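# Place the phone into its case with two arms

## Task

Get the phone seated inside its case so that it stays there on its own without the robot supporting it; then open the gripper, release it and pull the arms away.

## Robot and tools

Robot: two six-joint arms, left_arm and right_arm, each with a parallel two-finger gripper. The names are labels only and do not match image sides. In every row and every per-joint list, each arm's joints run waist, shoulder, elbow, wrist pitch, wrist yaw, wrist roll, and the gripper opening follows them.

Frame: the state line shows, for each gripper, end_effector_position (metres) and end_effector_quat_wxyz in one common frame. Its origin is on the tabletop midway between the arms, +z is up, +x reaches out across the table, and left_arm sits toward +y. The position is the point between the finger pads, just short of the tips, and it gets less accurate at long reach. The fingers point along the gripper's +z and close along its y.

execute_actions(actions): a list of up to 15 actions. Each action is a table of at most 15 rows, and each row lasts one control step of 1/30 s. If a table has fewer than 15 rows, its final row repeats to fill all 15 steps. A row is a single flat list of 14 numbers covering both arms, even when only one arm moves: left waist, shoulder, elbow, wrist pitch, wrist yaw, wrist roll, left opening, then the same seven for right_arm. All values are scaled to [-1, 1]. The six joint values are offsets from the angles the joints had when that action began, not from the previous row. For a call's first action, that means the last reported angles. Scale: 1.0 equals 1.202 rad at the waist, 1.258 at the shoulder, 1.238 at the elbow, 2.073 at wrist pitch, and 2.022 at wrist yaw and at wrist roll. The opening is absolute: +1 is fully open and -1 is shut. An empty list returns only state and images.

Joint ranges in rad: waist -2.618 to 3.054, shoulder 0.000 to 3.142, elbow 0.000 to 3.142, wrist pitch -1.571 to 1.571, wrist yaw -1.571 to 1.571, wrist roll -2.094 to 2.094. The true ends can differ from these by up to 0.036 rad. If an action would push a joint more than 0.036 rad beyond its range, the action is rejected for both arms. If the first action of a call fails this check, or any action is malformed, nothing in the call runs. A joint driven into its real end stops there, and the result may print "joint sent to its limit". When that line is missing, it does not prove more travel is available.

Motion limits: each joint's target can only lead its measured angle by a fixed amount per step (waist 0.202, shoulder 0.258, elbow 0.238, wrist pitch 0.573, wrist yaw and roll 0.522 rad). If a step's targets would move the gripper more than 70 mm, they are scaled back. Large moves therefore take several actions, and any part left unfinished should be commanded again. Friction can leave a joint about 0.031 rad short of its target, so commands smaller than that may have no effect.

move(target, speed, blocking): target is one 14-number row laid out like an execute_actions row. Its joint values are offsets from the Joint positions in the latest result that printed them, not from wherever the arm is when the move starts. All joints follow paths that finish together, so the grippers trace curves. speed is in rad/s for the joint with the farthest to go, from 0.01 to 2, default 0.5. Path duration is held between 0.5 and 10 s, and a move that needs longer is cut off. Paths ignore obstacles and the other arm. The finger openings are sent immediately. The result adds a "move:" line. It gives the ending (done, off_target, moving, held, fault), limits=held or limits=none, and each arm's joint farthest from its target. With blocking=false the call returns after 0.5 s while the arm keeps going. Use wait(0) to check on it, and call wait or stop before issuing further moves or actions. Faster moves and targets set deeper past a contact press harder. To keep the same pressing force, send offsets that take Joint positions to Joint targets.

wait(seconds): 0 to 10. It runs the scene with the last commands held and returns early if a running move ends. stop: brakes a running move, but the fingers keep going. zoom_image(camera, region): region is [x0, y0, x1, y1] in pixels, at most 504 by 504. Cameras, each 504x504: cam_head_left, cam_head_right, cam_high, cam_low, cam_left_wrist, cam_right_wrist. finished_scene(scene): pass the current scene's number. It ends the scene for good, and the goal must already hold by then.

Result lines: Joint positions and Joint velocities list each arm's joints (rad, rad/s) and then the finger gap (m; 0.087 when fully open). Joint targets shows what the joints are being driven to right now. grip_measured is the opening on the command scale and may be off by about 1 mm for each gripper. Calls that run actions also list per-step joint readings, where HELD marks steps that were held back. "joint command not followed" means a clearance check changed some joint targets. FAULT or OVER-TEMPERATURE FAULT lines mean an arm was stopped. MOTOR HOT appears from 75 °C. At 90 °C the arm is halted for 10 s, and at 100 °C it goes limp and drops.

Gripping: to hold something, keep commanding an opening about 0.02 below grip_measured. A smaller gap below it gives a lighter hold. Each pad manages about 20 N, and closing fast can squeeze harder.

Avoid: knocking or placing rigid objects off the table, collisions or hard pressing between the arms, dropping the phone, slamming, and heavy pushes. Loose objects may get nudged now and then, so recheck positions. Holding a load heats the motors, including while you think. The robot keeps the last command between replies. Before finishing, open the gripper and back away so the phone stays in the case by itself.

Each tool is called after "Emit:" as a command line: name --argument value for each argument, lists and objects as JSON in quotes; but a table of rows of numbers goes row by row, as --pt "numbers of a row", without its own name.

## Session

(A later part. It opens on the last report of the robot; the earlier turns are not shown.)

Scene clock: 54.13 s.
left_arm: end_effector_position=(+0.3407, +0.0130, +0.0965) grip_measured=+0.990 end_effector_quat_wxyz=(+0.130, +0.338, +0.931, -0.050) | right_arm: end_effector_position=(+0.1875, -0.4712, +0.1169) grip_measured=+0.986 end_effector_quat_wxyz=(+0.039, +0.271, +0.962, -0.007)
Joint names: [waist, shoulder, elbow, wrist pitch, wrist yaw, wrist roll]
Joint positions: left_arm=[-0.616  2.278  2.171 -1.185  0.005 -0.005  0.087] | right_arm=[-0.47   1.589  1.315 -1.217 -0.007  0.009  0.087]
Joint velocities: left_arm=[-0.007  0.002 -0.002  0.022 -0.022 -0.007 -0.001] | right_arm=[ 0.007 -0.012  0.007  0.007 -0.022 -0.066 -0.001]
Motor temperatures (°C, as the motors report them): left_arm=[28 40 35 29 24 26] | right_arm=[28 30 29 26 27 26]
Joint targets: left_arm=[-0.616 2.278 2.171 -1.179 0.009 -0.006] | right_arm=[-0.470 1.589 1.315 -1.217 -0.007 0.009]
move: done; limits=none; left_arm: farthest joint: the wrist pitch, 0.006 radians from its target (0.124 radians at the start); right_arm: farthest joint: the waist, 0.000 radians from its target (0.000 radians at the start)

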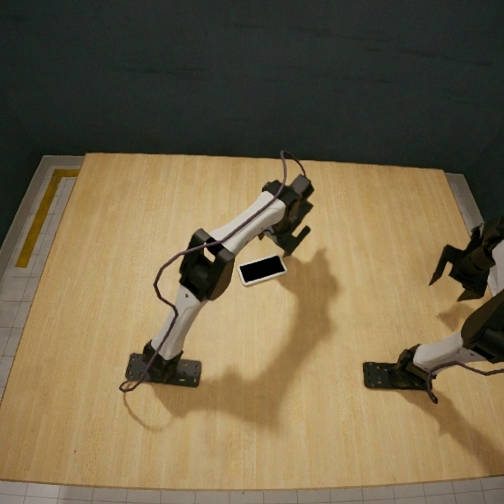

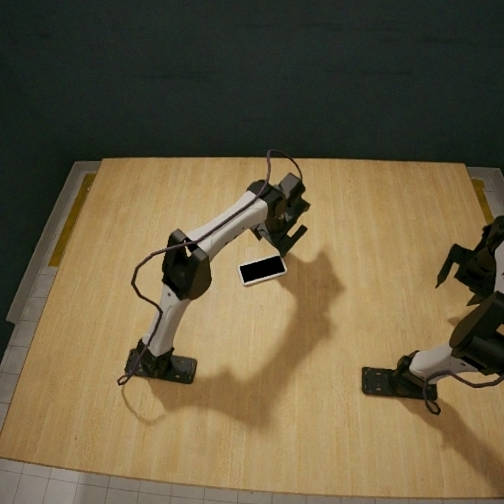

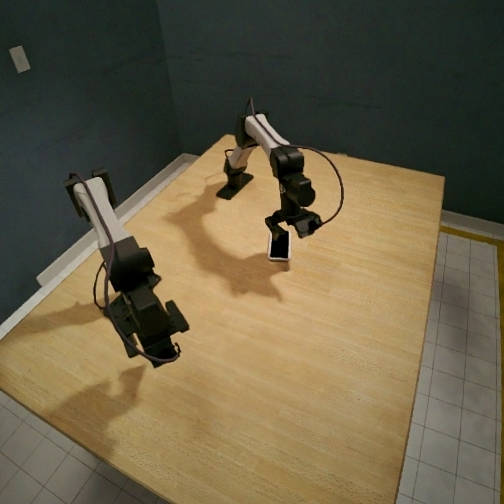

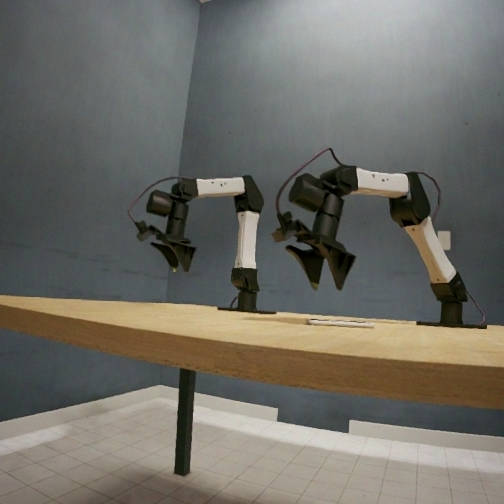

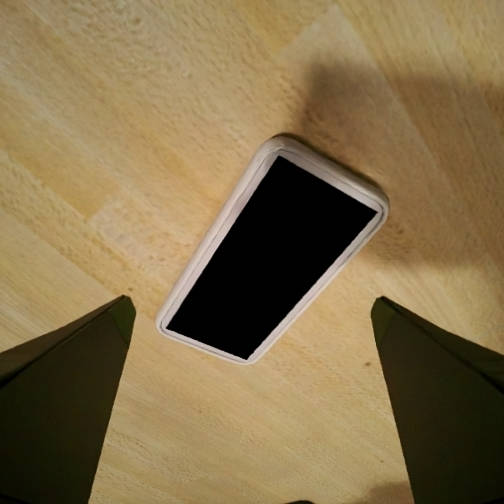

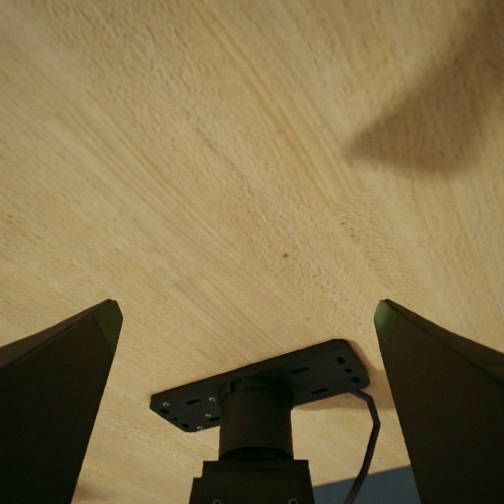

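Emit:
move --target '[0.5,-0.55,-0.6,0,0,0,1,0,0,0,0,0,0,1]' --speed 1

Emit:
zoom_image --camera "cam_high" --region '[250, 220, 310, 270]'

Emit:
zoom_image --camera "cam_head_left" --region '[232, 245, 292, 295]'

Scene clock: 58.10 s.
left_arm: end_effector_position=(+0.2768, +0.2856, +0.1475) grip_measured=+0.990 end_effector_quat_wxyz=(+0.116, +0.049, +0.992, -0.008) | right_arm: end_effector_position=(+0.1875, -0.4712, +0.1169) grip_measured=+0.986 end_effector_quat_wxyz=(+0.039, +0.271, +0.962, -0.007)
Joint names: [waist, shoulder, elbow, wrist pitch, wrist yaw, wrist roll]
Joint positions: left_arm=[-0.018  1.6    1.45  -1.187  0.004 -0.005  0.087] | right_arm=[-0.47   1.589  1.315 -1.217 -0.007  0.009  0.087]
Joint velocities: left_arm=[ 0.007 -0.022 -0.002 -0.007 -0.007 -0.051  0.   ] | right_arm=[ 0.002 -0.002 -0.002 -0.081 -0.11   0.051 -0.   ]
Motor temperatures (°C, as the motors report them): left_arm=[28 41 35 29 24 26] | right_arm=[28 31 29 26 27 26]
Joint targets: left_arm=[-0.015 1.586 1.429 -1.185 0.005 -0.005] | right_arm=[-0.470 1.589 1.315 -1.217 -0.007 0.009]
move: off_target (left_arm); limits=none; left_arm: farthest joint: the elbow, 0.021 radians from its target (0.743 radians at the start); right_arm: farthest joint: the waist, 0.000 radians from its target (0.000 radians at the start)

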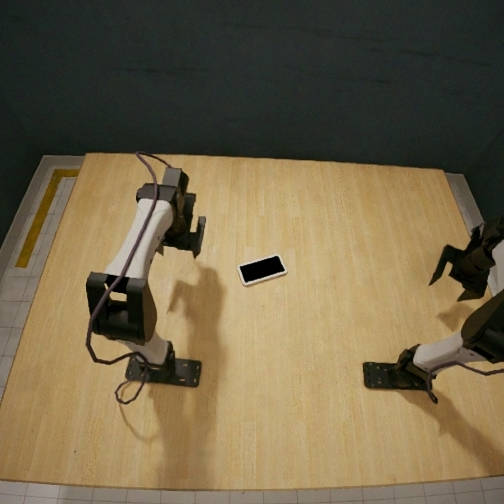

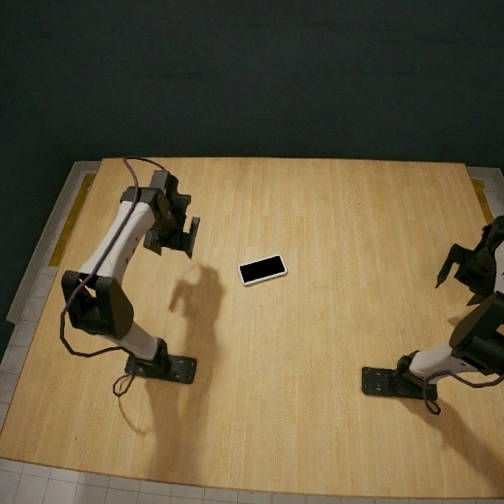

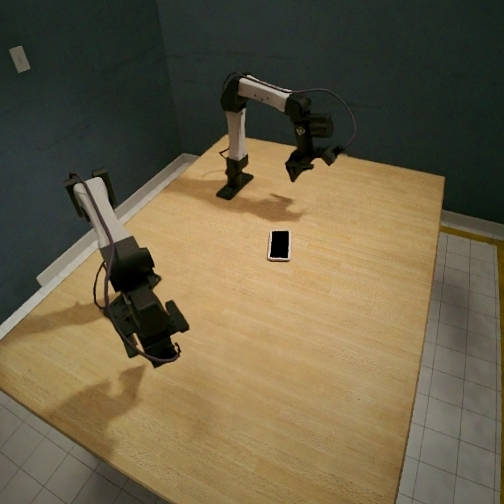

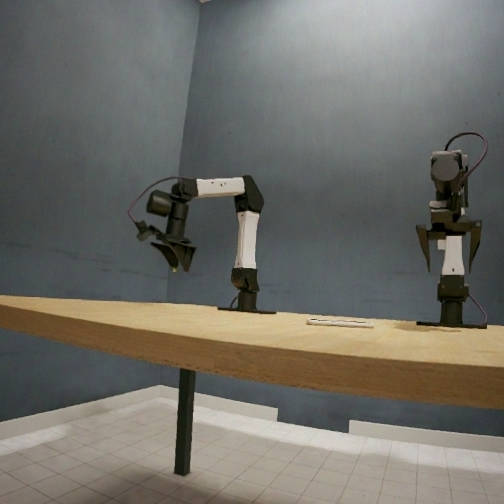

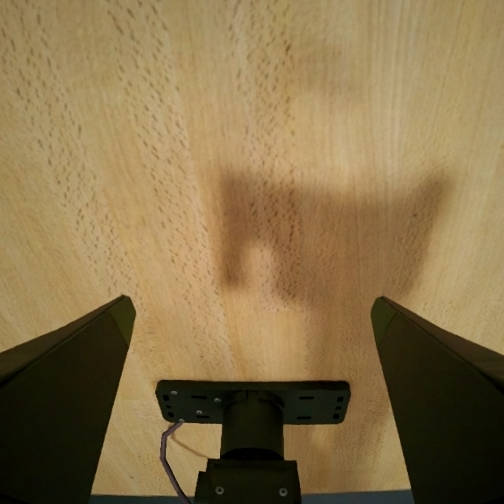

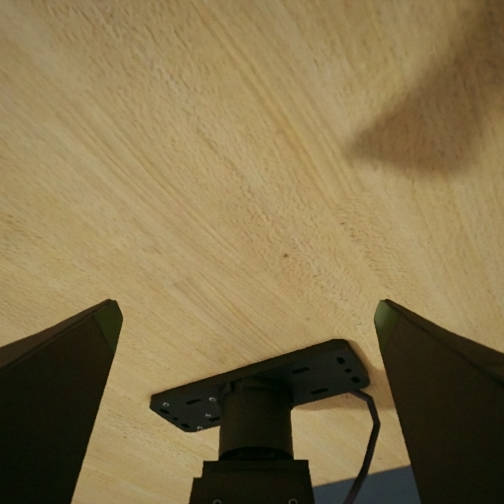

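Region (250, 220, 310, 270) of cam_high's 504x504 image, scaled by 8.400, with more detail than that image has.

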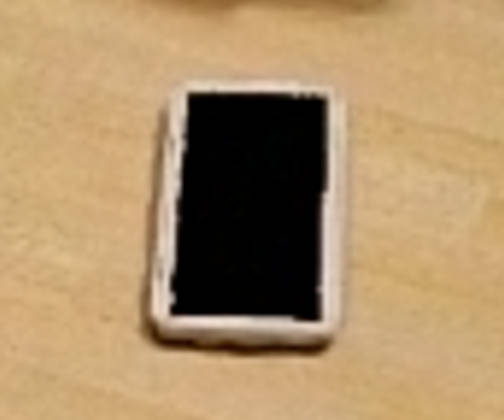

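Region (232, 245, 292, 295) of cam_head_left's 504x504 image, scaled by 8.400, with more detail than that image has.

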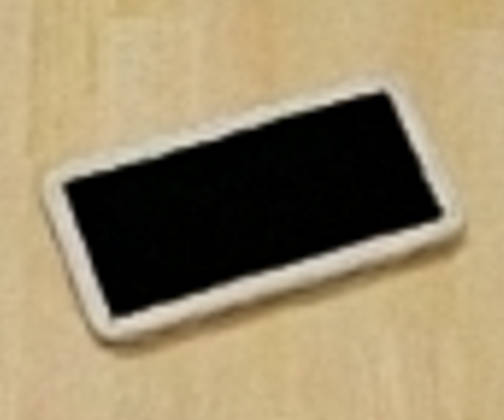

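Emit:
finished_scene --scene 1

The scene is finished: the task was done.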